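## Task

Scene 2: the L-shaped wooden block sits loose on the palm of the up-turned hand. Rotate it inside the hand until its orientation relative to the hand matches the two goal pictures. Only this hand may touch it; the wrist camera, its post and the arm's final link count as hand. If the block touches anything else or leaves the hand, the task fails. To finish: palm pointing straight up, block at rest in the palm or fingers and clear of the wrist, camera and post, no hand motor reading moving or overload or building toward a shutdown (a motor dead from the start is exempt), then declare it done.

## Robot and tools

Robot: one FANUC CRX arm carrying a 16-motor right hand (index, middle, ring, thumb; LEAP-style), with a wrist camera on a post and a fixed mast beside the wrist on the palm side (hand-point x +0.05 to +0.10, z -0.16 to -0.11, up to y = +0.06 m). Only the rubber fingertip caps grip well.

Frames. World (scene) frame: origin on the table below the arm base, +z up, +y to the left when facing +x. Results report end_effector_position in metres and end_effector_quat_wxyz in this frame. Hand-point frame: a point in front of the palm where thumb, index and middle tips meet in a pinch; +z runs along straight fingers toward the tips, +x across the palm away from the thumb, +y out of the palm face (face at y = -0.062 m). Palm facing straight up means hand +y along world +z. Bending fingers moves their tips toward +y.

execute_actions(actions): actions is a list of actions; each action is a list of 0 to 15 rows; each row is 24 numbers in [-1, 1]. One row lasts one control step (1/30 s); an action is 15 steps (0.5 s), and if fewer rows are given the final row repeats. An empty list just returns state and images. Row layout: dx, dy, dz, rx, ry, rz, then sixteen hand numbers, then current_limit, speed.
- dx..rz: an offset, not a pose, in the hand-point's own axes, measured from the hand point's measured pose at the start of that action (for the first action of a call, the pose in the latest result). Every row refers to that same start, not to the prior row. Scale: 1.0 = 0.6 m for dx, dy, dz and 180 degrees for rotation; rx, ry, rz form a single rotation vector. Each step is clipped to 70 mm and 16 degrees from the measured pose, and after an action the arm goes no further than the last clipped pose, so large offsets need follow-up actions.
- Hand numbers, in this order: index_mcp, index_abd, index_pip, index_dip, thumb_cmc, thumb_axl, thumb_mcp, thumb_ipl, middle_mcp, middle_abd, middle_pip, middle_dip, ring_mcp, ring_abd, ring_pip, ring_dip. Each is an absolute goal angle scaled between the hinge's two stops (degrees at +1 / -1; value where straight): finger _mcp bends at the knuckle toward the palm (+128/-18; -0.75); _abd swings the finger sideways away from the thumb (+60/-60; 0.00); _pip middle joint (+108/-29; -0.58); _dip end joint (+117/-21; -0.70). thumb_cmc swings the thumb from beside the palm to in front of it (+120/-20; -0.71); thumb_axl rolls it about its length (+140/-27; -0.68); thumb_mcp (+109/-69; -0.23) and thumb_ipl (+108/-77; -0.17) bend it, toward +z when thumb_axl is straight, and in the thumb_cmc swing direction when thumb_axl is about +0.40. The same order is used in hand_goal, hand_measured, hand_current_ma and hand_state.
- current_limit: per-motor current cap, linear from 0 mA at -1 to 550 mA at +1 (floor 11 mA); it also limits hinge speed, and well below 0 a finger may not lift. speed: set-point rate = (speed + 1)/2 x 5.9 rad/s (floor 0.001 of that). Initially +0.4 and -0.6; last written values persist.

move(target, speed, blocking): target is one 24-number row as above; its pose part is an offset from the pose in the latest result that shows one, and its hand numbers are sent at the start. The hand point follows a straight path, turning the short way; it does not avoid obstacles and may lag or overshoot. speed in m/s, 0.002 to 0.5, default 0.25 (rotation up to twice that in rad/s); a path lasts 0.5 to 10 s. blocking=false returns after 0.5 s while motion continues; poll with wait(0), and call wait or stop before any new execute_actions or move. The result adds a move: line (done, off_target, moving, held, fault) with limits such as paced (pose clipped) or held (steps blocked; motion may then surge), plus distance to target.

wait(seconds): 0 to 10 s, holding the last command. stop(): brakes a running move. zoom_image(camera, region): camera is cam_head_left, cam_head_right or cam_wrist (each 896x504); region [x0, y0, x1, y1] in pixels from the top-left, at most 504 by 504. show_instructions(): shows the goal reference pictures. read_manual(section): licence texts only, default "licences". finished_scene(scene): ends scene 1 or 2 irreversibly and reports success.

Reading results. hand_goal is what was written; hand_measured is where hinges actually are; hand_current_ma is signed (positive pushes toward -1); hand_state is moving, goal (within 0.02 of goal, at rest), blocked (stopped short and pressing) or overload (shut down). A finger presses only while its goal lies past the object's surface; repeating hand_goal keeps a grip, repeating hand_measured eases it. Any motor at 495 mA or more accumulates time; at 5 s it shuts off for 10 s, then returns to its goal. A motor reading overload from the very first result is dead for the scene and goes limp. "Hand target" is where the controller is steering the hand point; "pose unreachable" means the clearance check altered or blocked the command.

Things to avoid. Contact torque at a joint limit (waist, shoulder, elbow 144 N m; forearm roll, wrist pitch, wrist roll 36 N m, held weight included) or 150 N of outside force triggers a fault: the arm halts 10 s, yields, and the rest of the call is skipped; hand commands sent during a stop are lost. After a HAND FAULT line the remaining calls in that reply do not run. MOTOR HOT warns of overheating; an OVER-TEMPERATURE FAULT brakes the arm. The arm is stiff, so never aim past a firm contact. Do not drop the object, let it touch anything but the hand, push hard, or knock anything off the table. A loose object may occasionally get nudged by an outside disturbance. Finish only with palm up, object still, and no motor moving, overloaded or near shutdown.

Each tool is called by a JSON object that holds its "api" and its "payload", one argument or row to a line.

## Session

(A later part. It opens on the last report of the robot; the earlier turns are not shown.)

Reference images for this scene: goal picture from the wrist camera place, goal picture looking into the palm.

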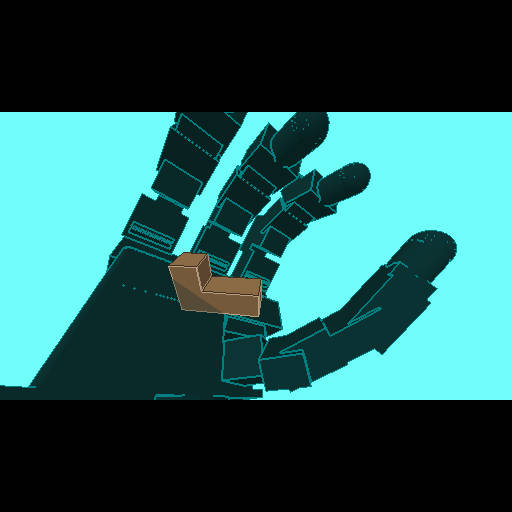

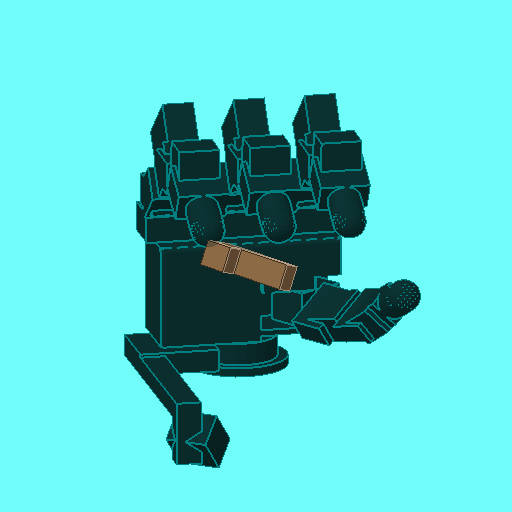

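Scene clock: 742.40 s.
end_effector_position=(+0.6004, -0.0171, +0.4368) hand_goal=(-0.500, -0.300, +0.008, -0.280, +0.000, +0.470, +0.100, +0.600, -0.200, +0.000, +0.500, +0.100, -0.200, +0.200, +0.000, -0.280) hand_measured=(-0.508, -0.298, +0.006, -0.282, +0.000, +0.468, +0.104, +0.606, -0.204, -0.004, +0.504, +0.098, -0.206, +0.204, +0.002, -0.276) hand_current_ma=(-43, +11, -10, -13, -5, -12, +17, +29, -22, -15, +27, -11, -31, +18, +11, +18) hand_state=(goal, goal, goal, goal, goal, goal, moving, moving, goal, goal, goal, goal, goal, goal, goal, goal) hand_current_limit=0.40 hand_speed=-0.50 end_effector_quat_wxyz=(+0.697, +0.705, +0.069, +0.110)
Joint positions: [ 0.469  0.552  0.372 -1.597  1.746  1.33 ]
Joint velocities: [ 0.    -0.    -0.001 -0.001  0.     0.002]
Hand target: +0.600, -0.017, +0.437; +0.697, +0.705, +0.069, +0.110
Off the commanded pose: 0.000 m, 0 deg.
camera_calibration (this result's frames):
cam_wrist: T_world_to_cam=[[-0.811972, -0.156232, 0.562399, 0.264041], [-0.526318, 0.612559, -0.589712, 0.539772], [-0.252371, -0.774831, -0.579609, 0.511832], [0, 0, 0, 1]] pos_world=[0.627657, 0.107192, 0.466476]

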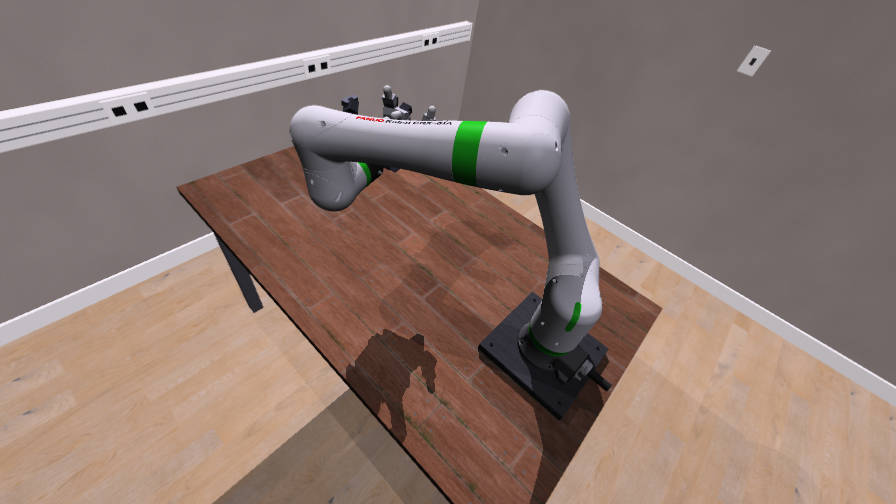

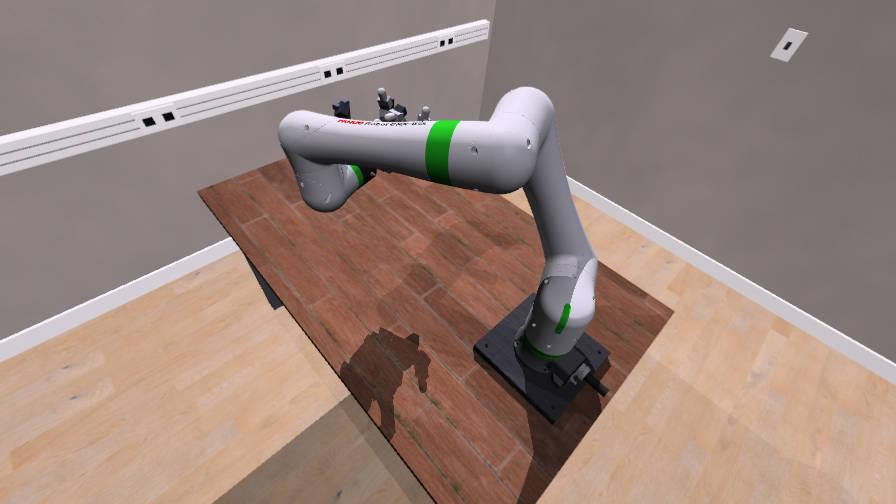

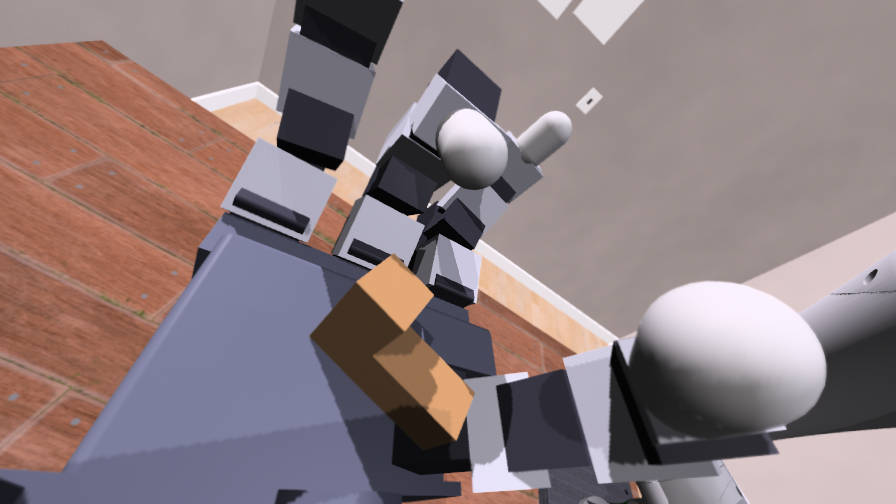

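{"api": "execute_actions", "payload": {
  "actions": [
    [[0,0,0,0,0,0,-0.5,-0.3,0.008,-0.28,-0.134,0.58,0.4,0.957,-0.4,0,0.5,0.1,-0.2,0.2,0,-0.28,0.4,-0.4]],
    [[0,0,0,0,0,0,-0.5,-0.3,0.008,-0.28,-0.134,0.58,0.63,0.957,-0.4,0,0.5,0.1,-0.2,0.2,0,-0.28,0.4,-0.6]]
  ]
}}

Scene clock: 863.40 s.
end_effector_position=(+0.6004, -0.0171, +0.4368) hand_goal=(-0.500, -0.300, +0.008, -0.280, -0.134, +0.580, +0.630, +0.956, -0.400, +0.000, +0.500, +0.100, -0.200, +0.200, +0.000, -0.280) hand_measured=(-0.508, -0.298, +0.006, -0.282, -0.134, +0.578, +0.630, +0.956, -0.406, -0.004, +0.504, +0.098, -0.206, +0.204, +0.002, -0.276) hand_current_ma=(-43, +11, -10, -13, -2, -9, +6, -4, -32, -15, +20, -11, -31, +18, +11, +18) hand_state=(goal, goal, goal, goal, goal, goal, goal, goal, goal, goal, goal, goal, goal, goal, goal, goal) hand_current_limit=0.40 hand_speed=-0.60 end_effector_quat_wxyz=(+0.697, +0.705, +0.069, +0.110)
Joint positions: [ 0.469  0.552  0.372 -1.597  1.746  1.33 ]
Joint velocities: [-0.     0.001  0.     0.001 -0.    -0.001]
Hand target: +0.600, -0.017, +0.437; +0.697, +0.705, +0.069, +0.110
Off the commanded pose: 0.000 m, 0 deg.
camera_calibration (this result's frames):
cam_wrist: T_world_to_cam=[[-0.811972, -0.156232, 0.562399, 0.264041], [-0.526318, 0.612559, -0.589712, 0.539772], [-0.252371, -0.774831, -0.579609, 0.511832], [0, 0, 0, 1]] pos_world=[0.627657, 0.107192, 0.466476]

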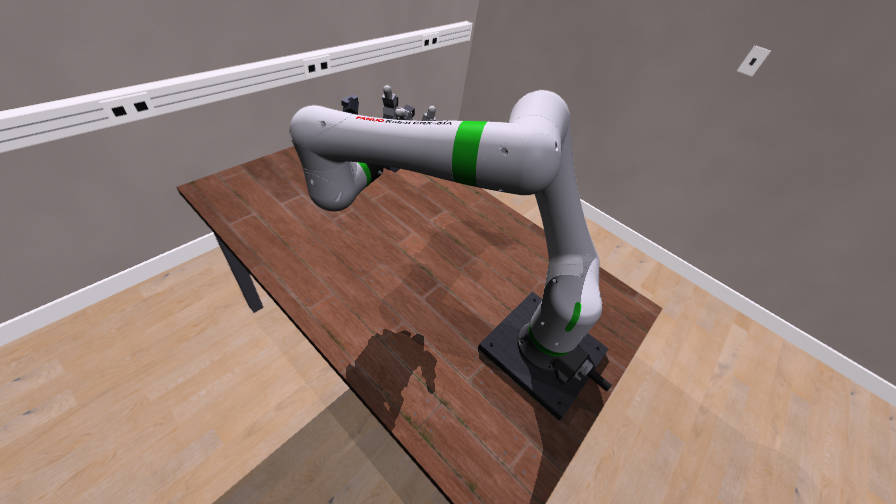

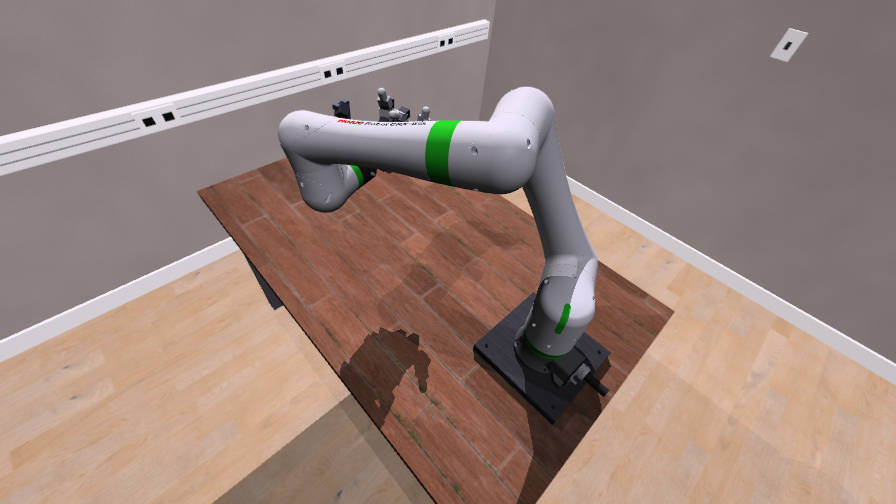

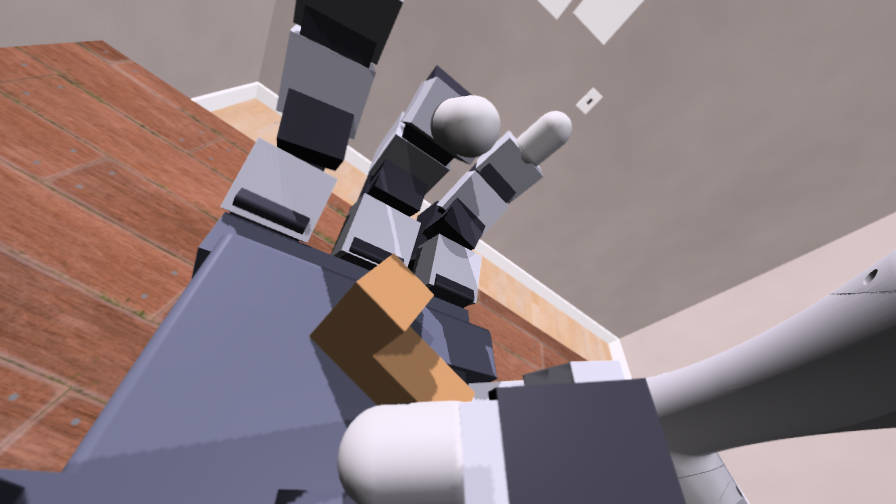

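Thumb is in place behind the block; now sweeping it toward the fingers.

{"api": "execute_actions", "payload": {
  "actions": [
    [[0,0,0,0,0,0,-0.5,-0.3,0.008,-0.28,-0.11,0.36,0.62,0.957,-0.4,0,0.5,0.1,-0.2,0.2,0,-0.28,0.4,-0.7]],
    [[0,0,0,0,0,0,-0.5,-0.3,0.008,-0.28,-0.077,0.153,0.584,0.957,-0.4,0,0.5,0.1,-0.2,0.2,0,-0.28,0.4,-0.75]]
  ]
}}

Scene clock: 874.07 s.
end_effector_position=(+0.6004, -0.0171, +0.4368) hand_goal=(-0.500, -0.300, +0.008, -0.280, -0.078, +0.152, +0.584, +0.956, -0.400, +0.000, +0.500, +0.100, -0.200, +0.200, +0.000, -0.280) hand_measured=(-0.508, -0.298, +0.006, -0.282, -0.082, +0.158, +0.590, +0.956, -0.406, -0.004, +0.504, +0.098, -0.206, +0.204, +0.002, -0.276) hand_current_ma=(-43, +11, -10, -13, -18, +7, +45, -4, -32, -15, +20, -11, -31, +18, +11, +18) hand_state=(goal, goal, goal, goal, goal, moving, goal, goal, goal, goal, goal, goal, goal, goal, goal, goal) hand_current_limit=0.40 hand_speed=-0.75 end_effector_quat_wxyz=(+0.697, +0.705, +0.069, +0.110)
Joint positions: [ 0.469  0.552  0.372 -1.597  1.746  1.33 ]
Joint velocities: [-0.     0.001  0.    -0.002  0.001 -0.   ]
Hand target: +0.600, -0.017, +0.437; +0.697, +0.705, +0.069, +0.110
Off the commanded pose: 0.000 m, 0 deg.
camera_calibration (this result's frames):
cam_wrist: T_world_to_cam=[[-0.811972, -0.156232, 0.562399, 0.264041], [-0.526318, 0.612559, -0.589712, 0.539772], [-0.252371, -0.774831, -0.579609, 0.511832], [0, 0, 0, 1]] pos_world=[0.627657, 0.107192, 0.466476]

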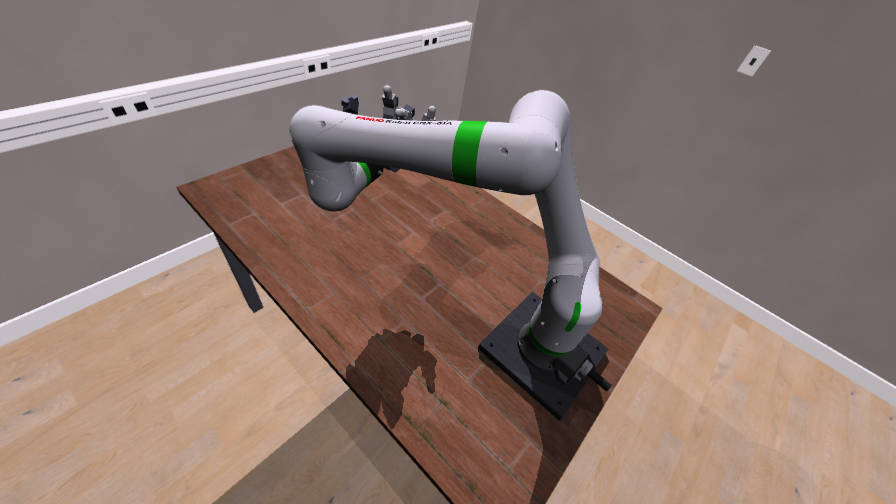

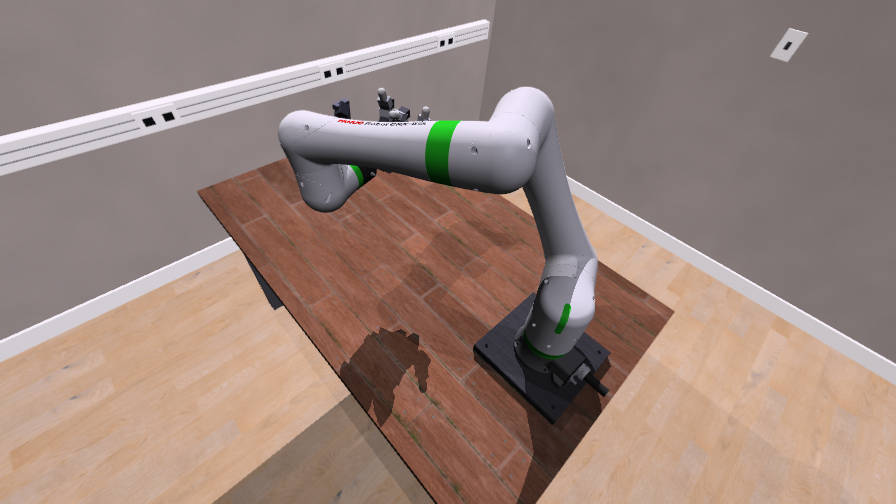

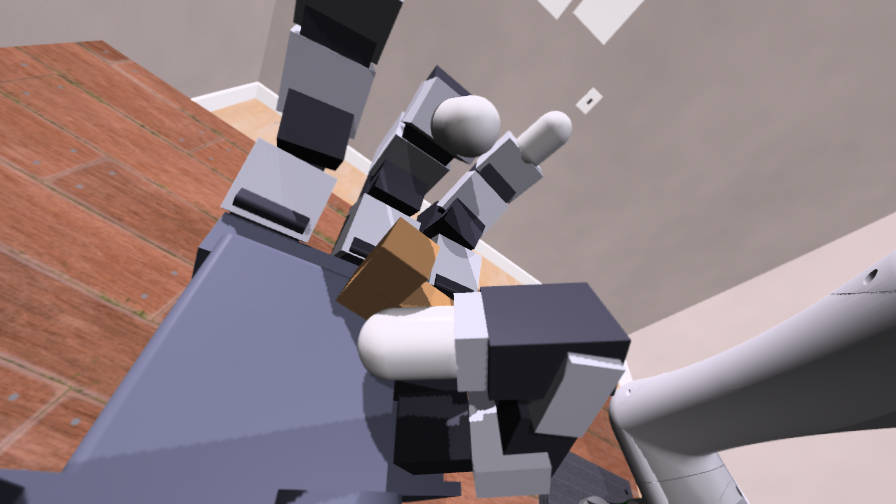

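{"api": "execute_actions", "payload": {
  "actions": [
    [[0,0,0,0,0,0,-0.5,-0.3,0.008,-0.28,-0.134,0.55,0.62,0.957,-0.4,0,0.5,0.1,-0.2,0.2,0,-0.28,0.4,-0.3]]
  ]
}}

{"api": "zoom_image", "payload": {
  "camera": "cam_wrist",
  "region": [280,180,560,450]
}}

Scene clock: 889.13 s.
end_effector_position=(+0.6004, -0.0171, +0.4368) hand_goal=(-0.500, -0.300, +0.008, -0.280, -0.134, +0.550, +0.620, +0.956, -0.400, +0.000, +0.500, +0.100, -0.200, +0.200, +0.000, -0.280) hand_measured=(-0.508, -0.298, +0.006, -0.282, -0.132, +0.532, +0.620, +0.956, -0.406, -0.004, +0.504, +0.098, -0.206, +0.204, +0.002, -0.276) hand_current_ma=(-43, +11, -10, -13, +13, +0, +6, -4, -32, -15, +20, -11, -31, +18, +11, +18) hand_state=(goal, goal, goal, goal, goal, moving, goal, goal, goal, goal, goal, goal, goal, goal, goal, goal) hand_current_limit=0.40 hand_speed=-0.30 end_effector_quat_wxyz=(+0.697, +0.705, +0.069, +0.110)
Joint positions: [ 0.469  0.552  0.372 -1.597  1.746  1.33 ]
Joint velocities: [ 0.     0.    -0.    -0.     0.001 -0.   ]
Hand target: +0.600, -0.017, +0.437; +0.697, +0.705, +0.069, +0.110
Off the commanded pose: 0.000 m, 0 deg.
camera_calibration (this result's frames):
cam_wrist: T_world_to_cam=[[-0.811972, -0.156232, 0.5624, 0.264041], [-0.526318, 0.612559, -0.589712, 0.539772], [-0.252371, -0.774831, -0.579609, 0.511832], [0, 0, 0, 1]] pos_world=[0.627657, 0.107192, 0.466476]

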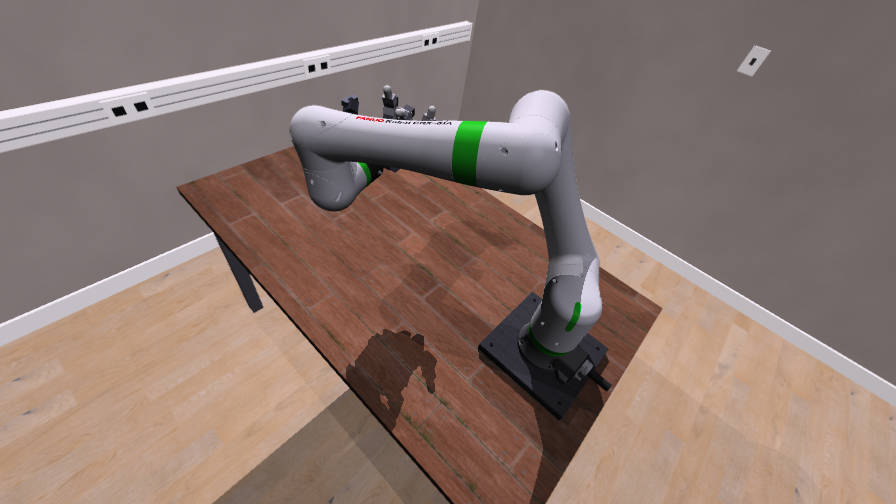

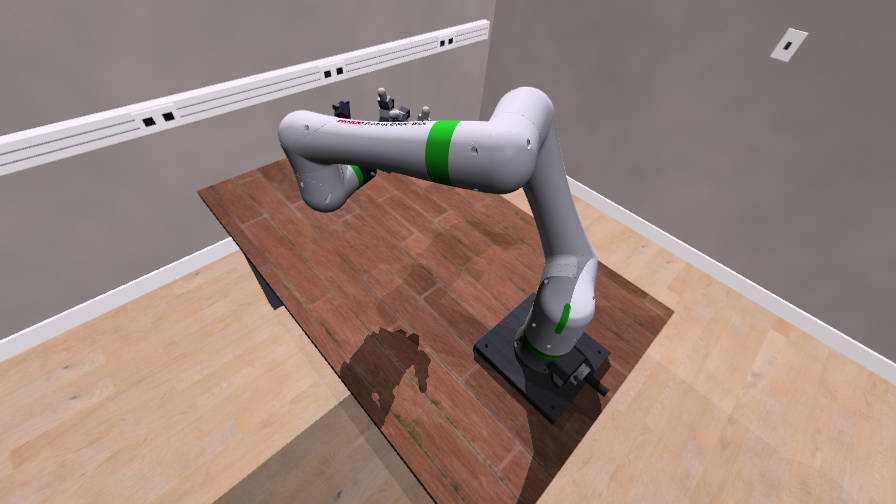

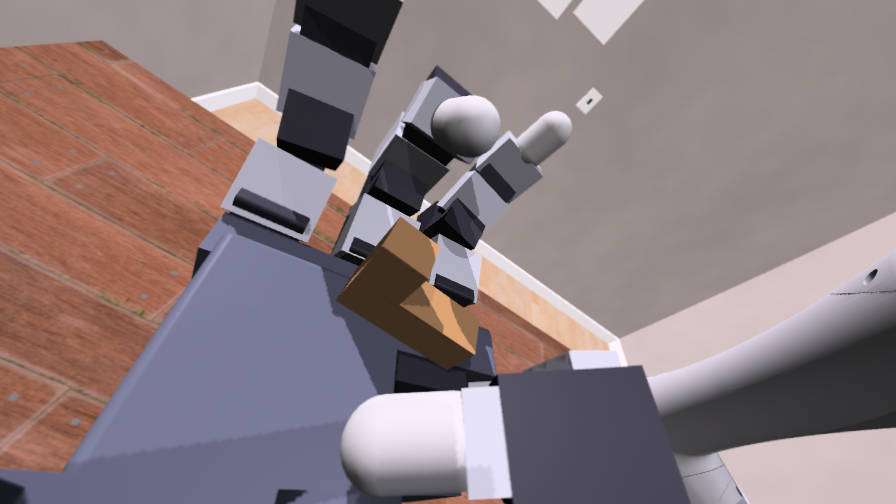

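Region (280, 180, 560, 450) of cam_wrist's 896x504 image, scaled by 1.800, with more detail than that image has; it fills the top 486 rows of this view, and the rest is white.

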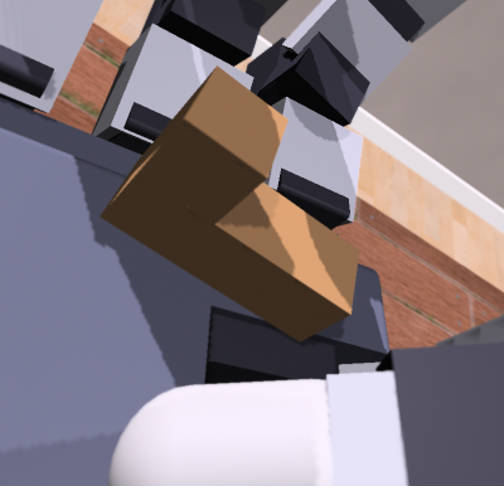

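{"api": "execute_actions", "payload": {
  "actions": [
    [[0,0,0,0,0,0,-0.35,0.35,1.0,-0.043,-0.134,0.55,0.62,0.957,-0.4,0,0.5,0.1,-0.2,0.2,0,-0.28,0.4,0.0]],
    [[0,0,0,0,0,0,0.13,0.35,1.0,-0.043,-0.134,0.55,0.62,0.957,-0.4,0,0.4,0.4,-0.2,0.2,0,-0.28,0.4,-0.4]]
  ]
}}

{"api": "zoom_image", "payload": {
  "camera": "cam_wrist",
  "region": [300,130,600,420]
}}

Scene clock: 976.87 s.
end_effector_position=(+0.6004, -0.0171, +0.4368) hand_goal=(+0.130, +0.350, +1.000, -0.044, -0.134, +0.550, +0.620, +0.956, -0.400, +0.000, +0.400, +0.400, -0.200, +0.200, +0.000, -0.280) hand_measured=(+0.024, +0.348, +0.996, -0.046, -0.132, +0.548, +0.620, +0.956, -0.406, -0.004, +0.404, +0.398, -0.206, +0.204, +0.002, -0.276) hand_current_ma=(-87, -13, +5, -12, +13, -10, +6, -4, -35, -15, +18, -11, -31, +18, +11, +18) hand_state=(moving, goal, moving, goal, goal, goal, goal, goal, goal, goal, goal, goal, goal, goal, goal, goal) hand_current_limit=0.40 hand_speed=-0.40 end_effector_quat_wxyz=(+0.697, +0.705, +0.069, +0.110)
Joint positions: [ 0.469  0.552  0.372 -1.597  1.746  1.33 ]
Joint velocities: [ 0.     0.001 -0.    -0.    -0.001 -0.   ]
Hand target: +0.600, -0.017, +0.437; +0.697, +0.705, +0.069, +0.110
Off the commanded pose: 0.000 m, 0 deg.
camera_calibration (this result's frames):
cam_wrist: T_world_to_cam=[[-0.811972, -0.156232, 0.562399, 0.264041], [-0.526317, 0.612559, -0.589713, 0.539772], [-0.252371, -0.774831, -0.579609, 0.511832], [0, 0, 0, 1]] pos_world=[0.627657, 0.107192, 0.466476]

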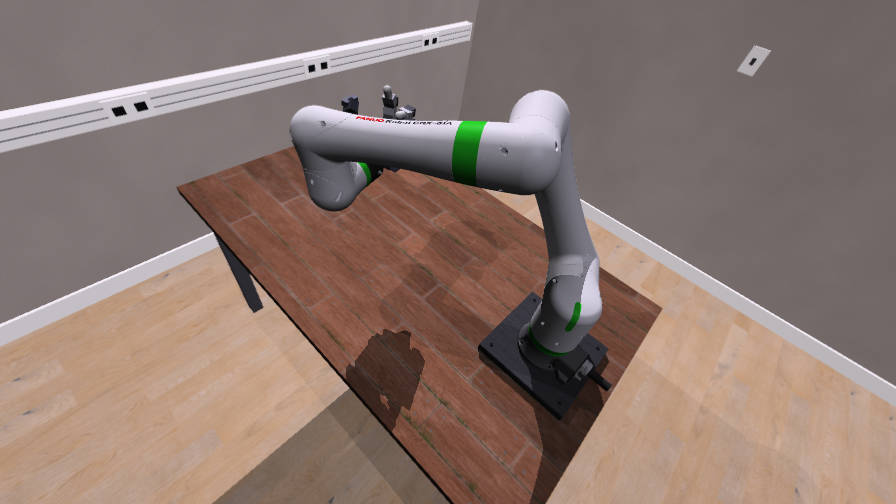

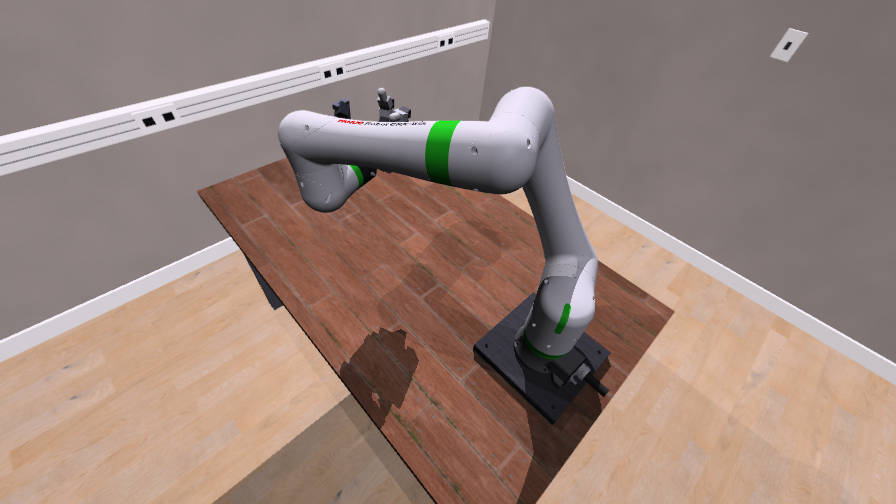

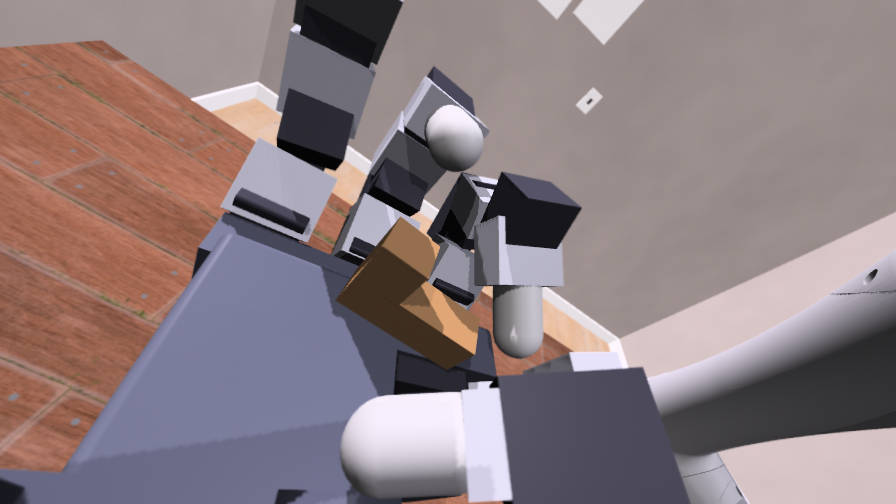

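Region (300, 130, 600, 420) of cam_wrist's 896x504 image, scaled by 1.680, with more detail than that image has; it fills the top 487 rows of this view, and the rest is white.

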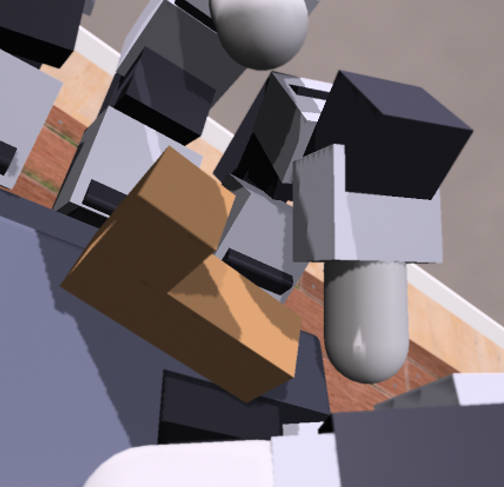

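{"api": "execute_actions", "payload": {
  "actions": [
    [[0,0,0,0,0,0,0.13,0.17,1.0,-0.043,-0.134,0.55,0.62,0.957,-0.1,-0.1,0.26,0.536,-0.2,0.2,0,-0.28,0.4,-0.4]],
    [[0,0,0,0,0,0,0.13,0.14,1.0,-0.043,-0.134,0.55,0.62,0.957,0.03,-0.3,0.36,0.536,-0.2,0.2,0,-0.28,0.4,-0.6]]
  ]
}}

{"api": "zoom_image", "payload": {
  "camera": "cam_wrist",
  "region": [300,130,600,420]
}}

Scene clock: 989.00 s.
end_effector_position=(+0.6004, -0.0171, +0.4368) hand_goal=(+0.130, +0.140, +1.000, -0.044, -0.134, +0.550, +0.620, +0.956, +0.030, -0.300, +0.360, +0.536, -0.200, +0.200, +0.000, -0.280) hand_measured=(+0.124, +0.144, +1.000, -0.046, -0.132, +0.548, +0.620, +0.956, +0.016, -0.298, +0.358, +0.534, -0.206, +0.204, +0.002, -0.276) hand_current_ma=(-35, +15, -1, -12, +13, -10, +6, -4, -72, +10, -8, -11, -31, +18, +11, +18) hand_state=(goal, goal, goal, goal, goal, goal, goal, goal, goal, goal, goal, goal, goal, goal, goal, goal) hand_current_limit=0.40 hand_speed=-0.60 end_effector_quat_wxyz=(+0.697, +0.705, +0.069, +0.110)
Joint positions: [ 0.469  0.552  0.372 -1.597  1.746  1.33 ]
Joint velocities: [-0.     0.    -0.     0.001 -0.    -0.   ]
Hand target: +0.600, -0.017, +0.437; +0.697, +0.705, +0.069, +0.110
Off the commanded pose: 0.000 m, 0 deg.
camera_calibration (this result's frames):
cam_wrist: T_world_to_cam=[[-0.811972, -0.156232, 0.562399, 0.264041], [-0.526318, 0.612559, -0.589712, 0.539772], [-0.252371, -0.774831, -0.579609, 0.511832], [0, 0, 0, 1]] pos_world=[0.627657, 0.107192, 0.466476]

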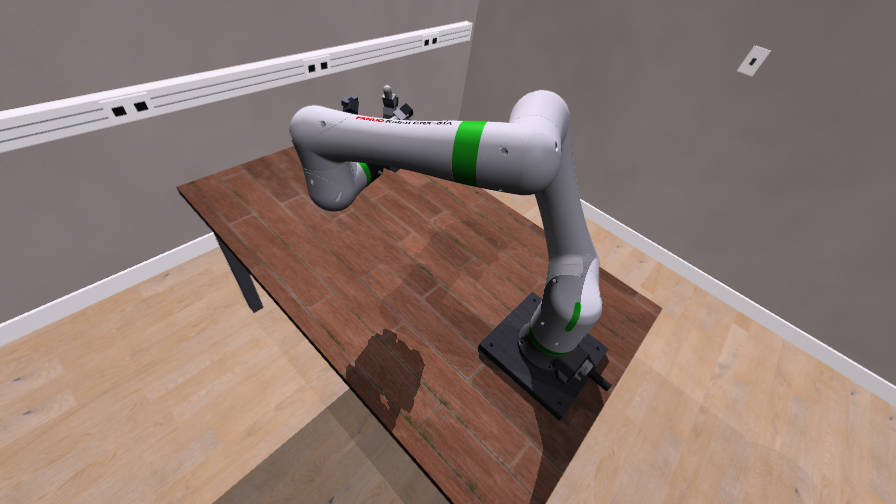

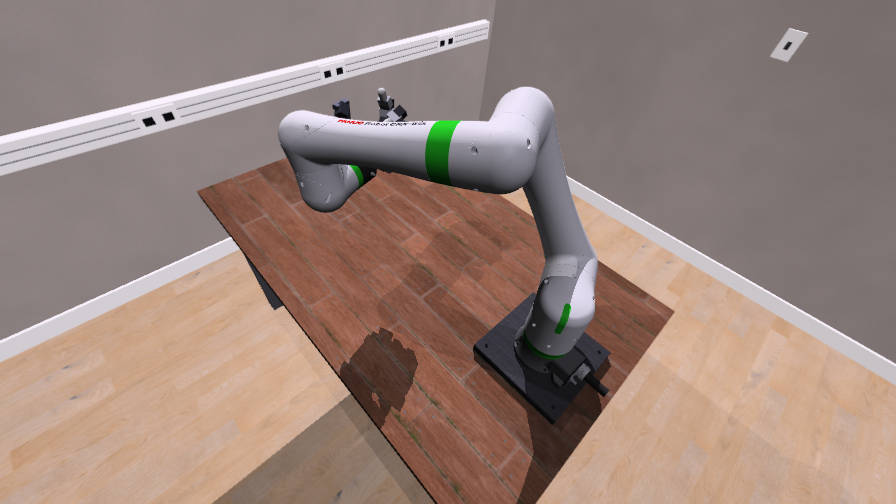

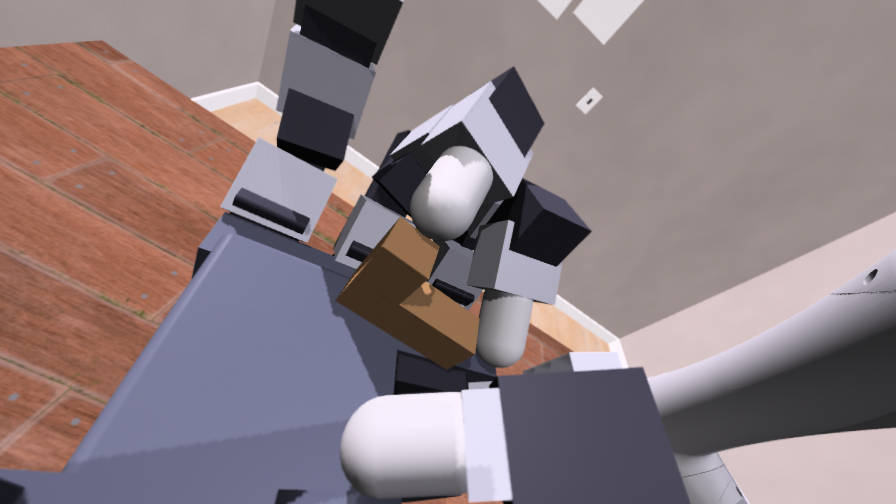

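Region (300, 130, 600, 420) of cam_wrist's 896x504 image, scaled by 1.680, with more detail than that image has; it fills the top 487 rows of this view, and the rest is white.

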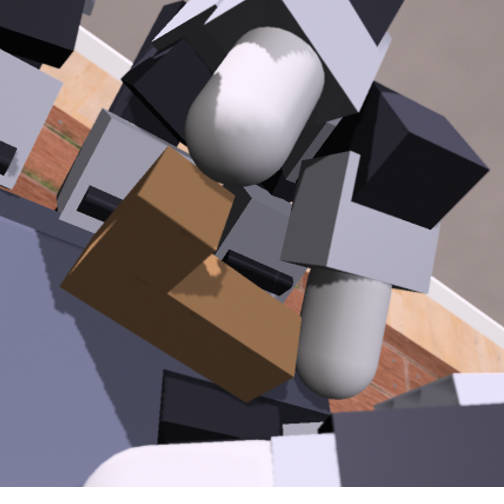

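{"api": "execute_actions", "payload": {
  "actions": [
    [[0,0,0,0,0,0,0.13,0.12,1.0,-0.043,-0.134,0.55,0.62,0.957,0.11,-0.3,0.30,0.5,-0.2,0.2,0,-0.28,0.4,-0.6]],
    [[0,0,0,0,0,0,0.13,0.10,1.0,-0.043,-0.134,0.55,0.62,0.957,0.11,-0.3,0.42,0.5,-0.2,0.2,0,-0.28,0.4,-0.7]]
  ]
}}

{"api": "zoom_image", "payload": {
  "camera": "cam_wrist",
  "region": [300,130,600,420]
}}

Scene clock: 1006.63 s.
end_effector_position=(+0.6004, -0.0171, +0.4368) hand_goal=(+0.130, +0.100, +1.000, -0.044, -0.134, +0.550, +0.620, +0.956, +0.110, -0.300, +0.420, +0.500, -0.200, +0.200, +0.000, -0.280) hand_measured=(+0.124, +0.104, +1.000, -0.046, -0.132, +0.548, +0.620, +0.956, +0.084, -0.298, +0.350, +0.484, -0.206, +0.204, +0.002, -0.276) hand_current_ma=(-35, +14, -1, -12, +13, -10, +6, -4, -135, +9, -385, -91, -31, +18, +11, +18) hand_state=(goal, goal, goal, goal, goal, goal, goal, goal, blocked, goal, blocked, goal, goal, goal, goal, goal) hand_current_limit=0.40 hand_speed=-0.70 end_effector_quat_wxyz=(+0.697, +0.705, +0.069, +0.110)
Joint positions: [ 0.469  0.552  0.372 -1.597  1.746  1.33 ]
Joint velocities: [ 0.    -0.     0.     0.    -0.001 -0.001]
Hand target: +0.600, -0.017, +0.437; +0.697, +0.705, +0.069, +0.110
Off the commanded pose: 0.000 m, 0 deg.
camera_calibration (this result's frames):
cam_wrist: T_world_to_cam=[[-0.811972, -0.156232, 0.562399, 0.264041], [-0.526318, 0.612559, -0.589713, 0.539772], [-0.252371, -0.774831, -0.579609, 0.511832], [0, 0, 0, 1]] pos_world=[0.627657, 0.107192, 0.466476]

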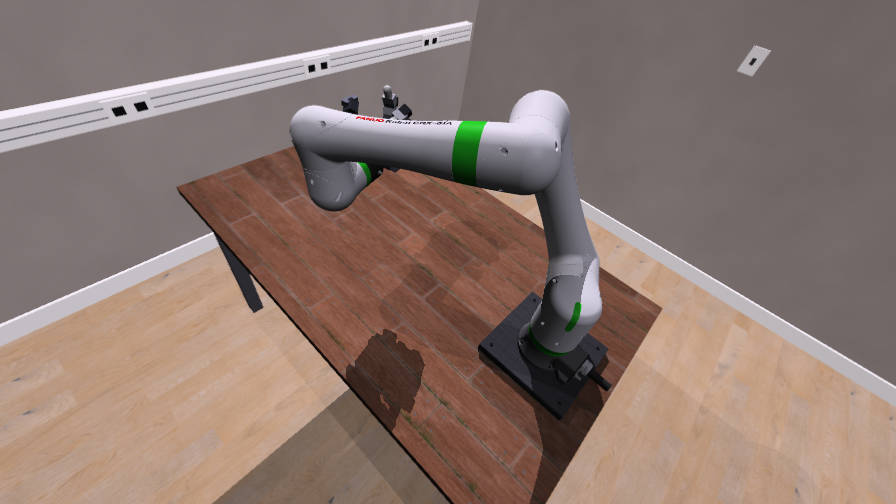

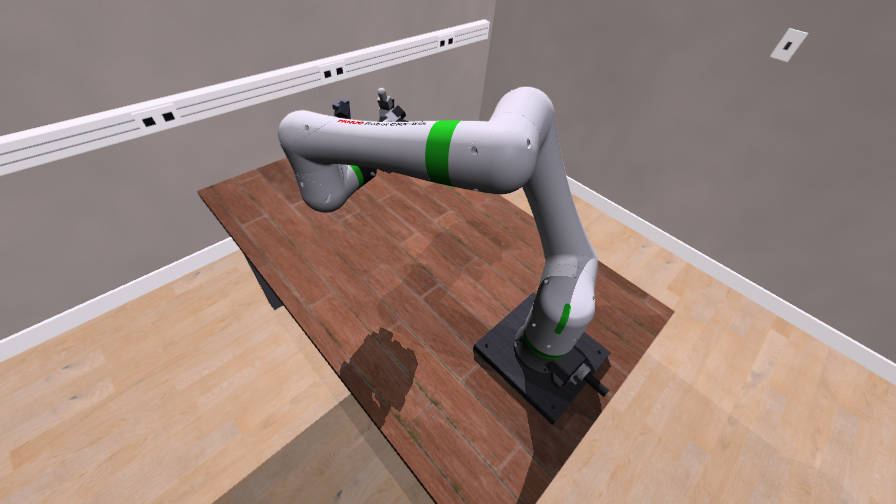

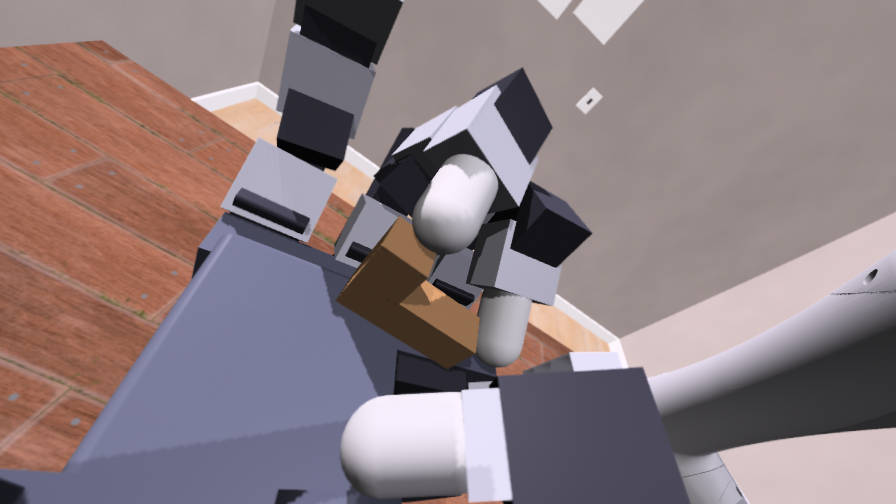

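Region (300, 130, 600, 420) of cam_wrist's 896x504 image, scaled by 1.680, with more detail than that image has; it fills the top 487 rows of this view, and the rest is white.

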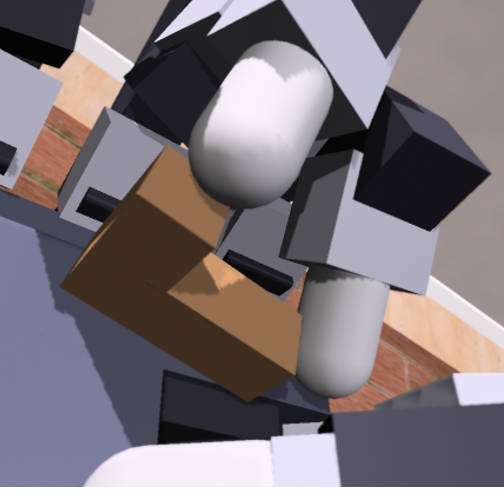

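{"api": "execute_actions", "payload": {
  "actions": [
    [[0,0,0,0,0,0,0.13,-0.04,1.0,-0.043,-0.134,0.55,0.62,0.957,0.10,-0.3,0.375,0.49,-0.2,0.2,0,-0.28,0.4,-0.7]]
  ]
}}

{"api": "zoom_image", "payload": {
  "camera": "cam_wrist",
  "region": [300,130,600,420]
}}

Scene clock: 1017.67 s.
end_effector_position=(+0.6004, -0.0171, +0.4368) hand_goal=(+0.130, -0.040, +1.000, -0.044, -0.134, +0.550, +0.620, +0.956, +0.100, -0.300, +0.374, +0.490, -0.200, +0.200, +0.000, -0.280) hand_measured=(+0.132, -0.016, +1.000, -0.044, -0.132, +0.548, +0.620, +0.956, +0.082, -0.300, +0.350, +0.480, -0.206, +0.204, +0.002, -0.276) hand_current_ma=(+10, +113, -1, -5, +13, -10, +6, -4, -97, -1, -142, -58, -31, +18, +11, +18) hand_state=(goal, blocked, goal, goal, goal, goal, goal, goal, goal, goal, blocked, goal, goal, goal, goal, goal) hand_current_limit=0.40 hand_speed=-0.70 end_effector_quat_wxyz=(+0.697, +0.705, +0.069, +0.110)
Joint positions: [ 0.469  0.552  0.372 -1.597  1.746  1.33 ]
Joint velocities: [ 0.     0.001 -0.    -0.001 -0.001  0.001]
Hand target: +0.600, -0.017, +0.437; +0.697, +0.705, +0.069, +0.110
Off the commanded pose: 0.000 m, 0 deg.
camera_calibration (this result's frames):
cam_wrist: T_world_to_cam=[[-0.811972, -0.156232, 0.562399, 0.264041], [-0.526318, 0.612559, -0.589712, 0.539772], [-0.252371, -0.774831, -0.579609, 0.511832], [0, 0, 0, 1]] pos_world=[0.627657, 0.107192, 0.466476]

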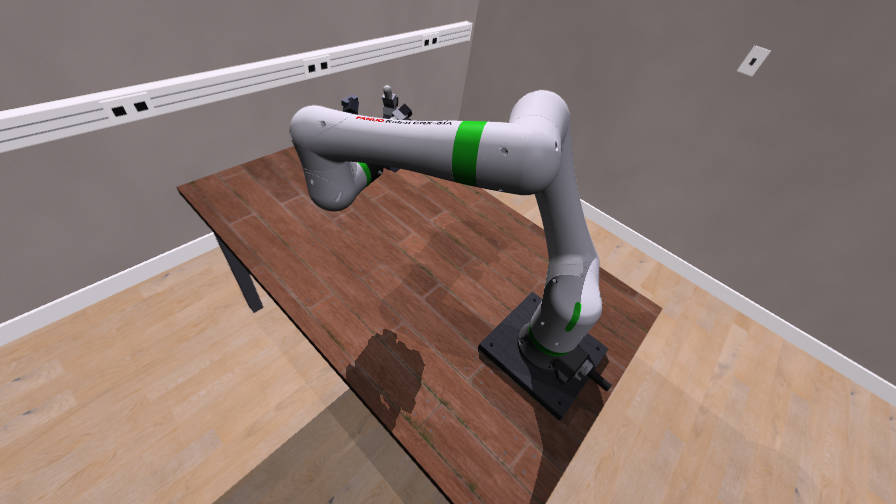

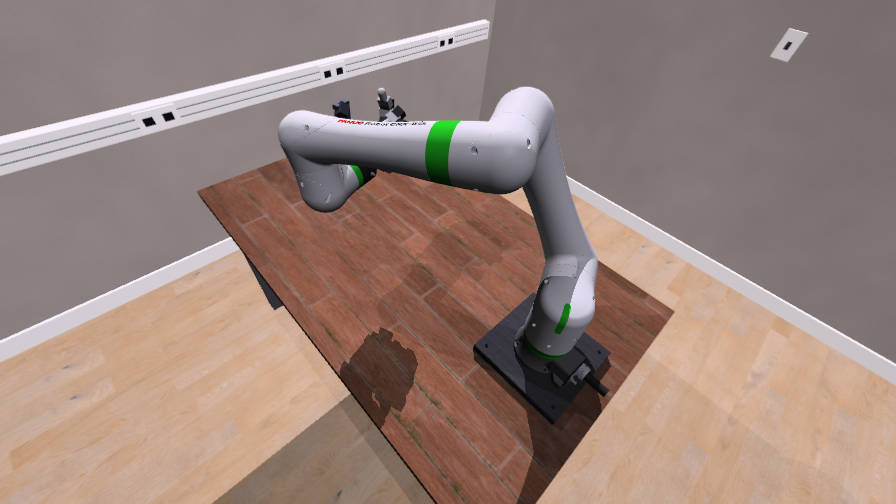

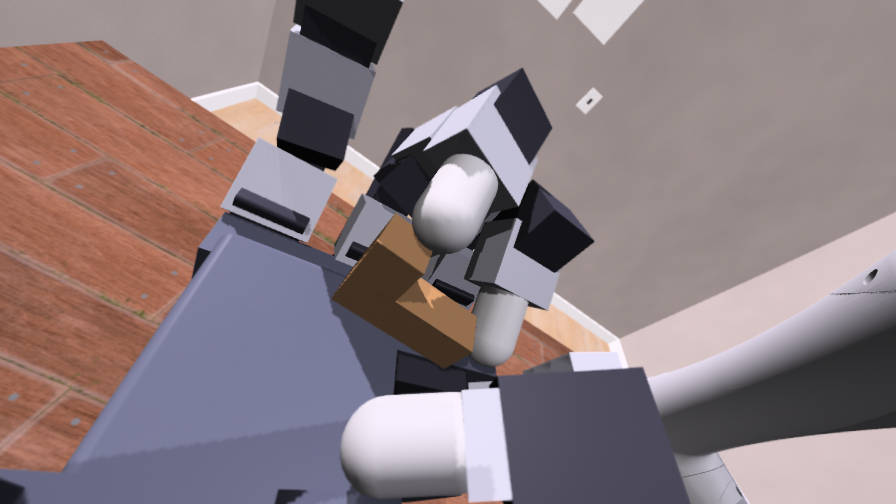

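Region (300, 130, 600, 420) of cam_wrist's 896x504 image, scaled by 1.680, with more detail than that image has; it fills the top 487 rows of this view, and the rest is white.

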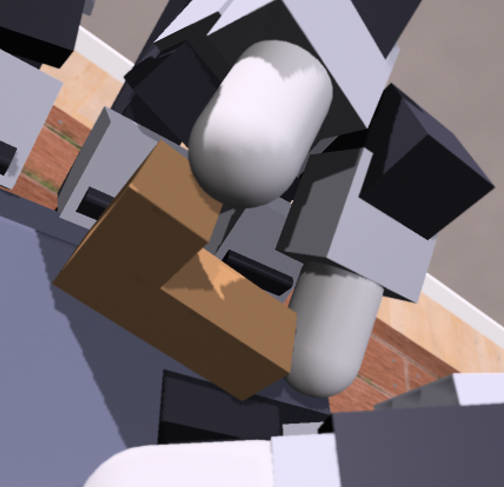

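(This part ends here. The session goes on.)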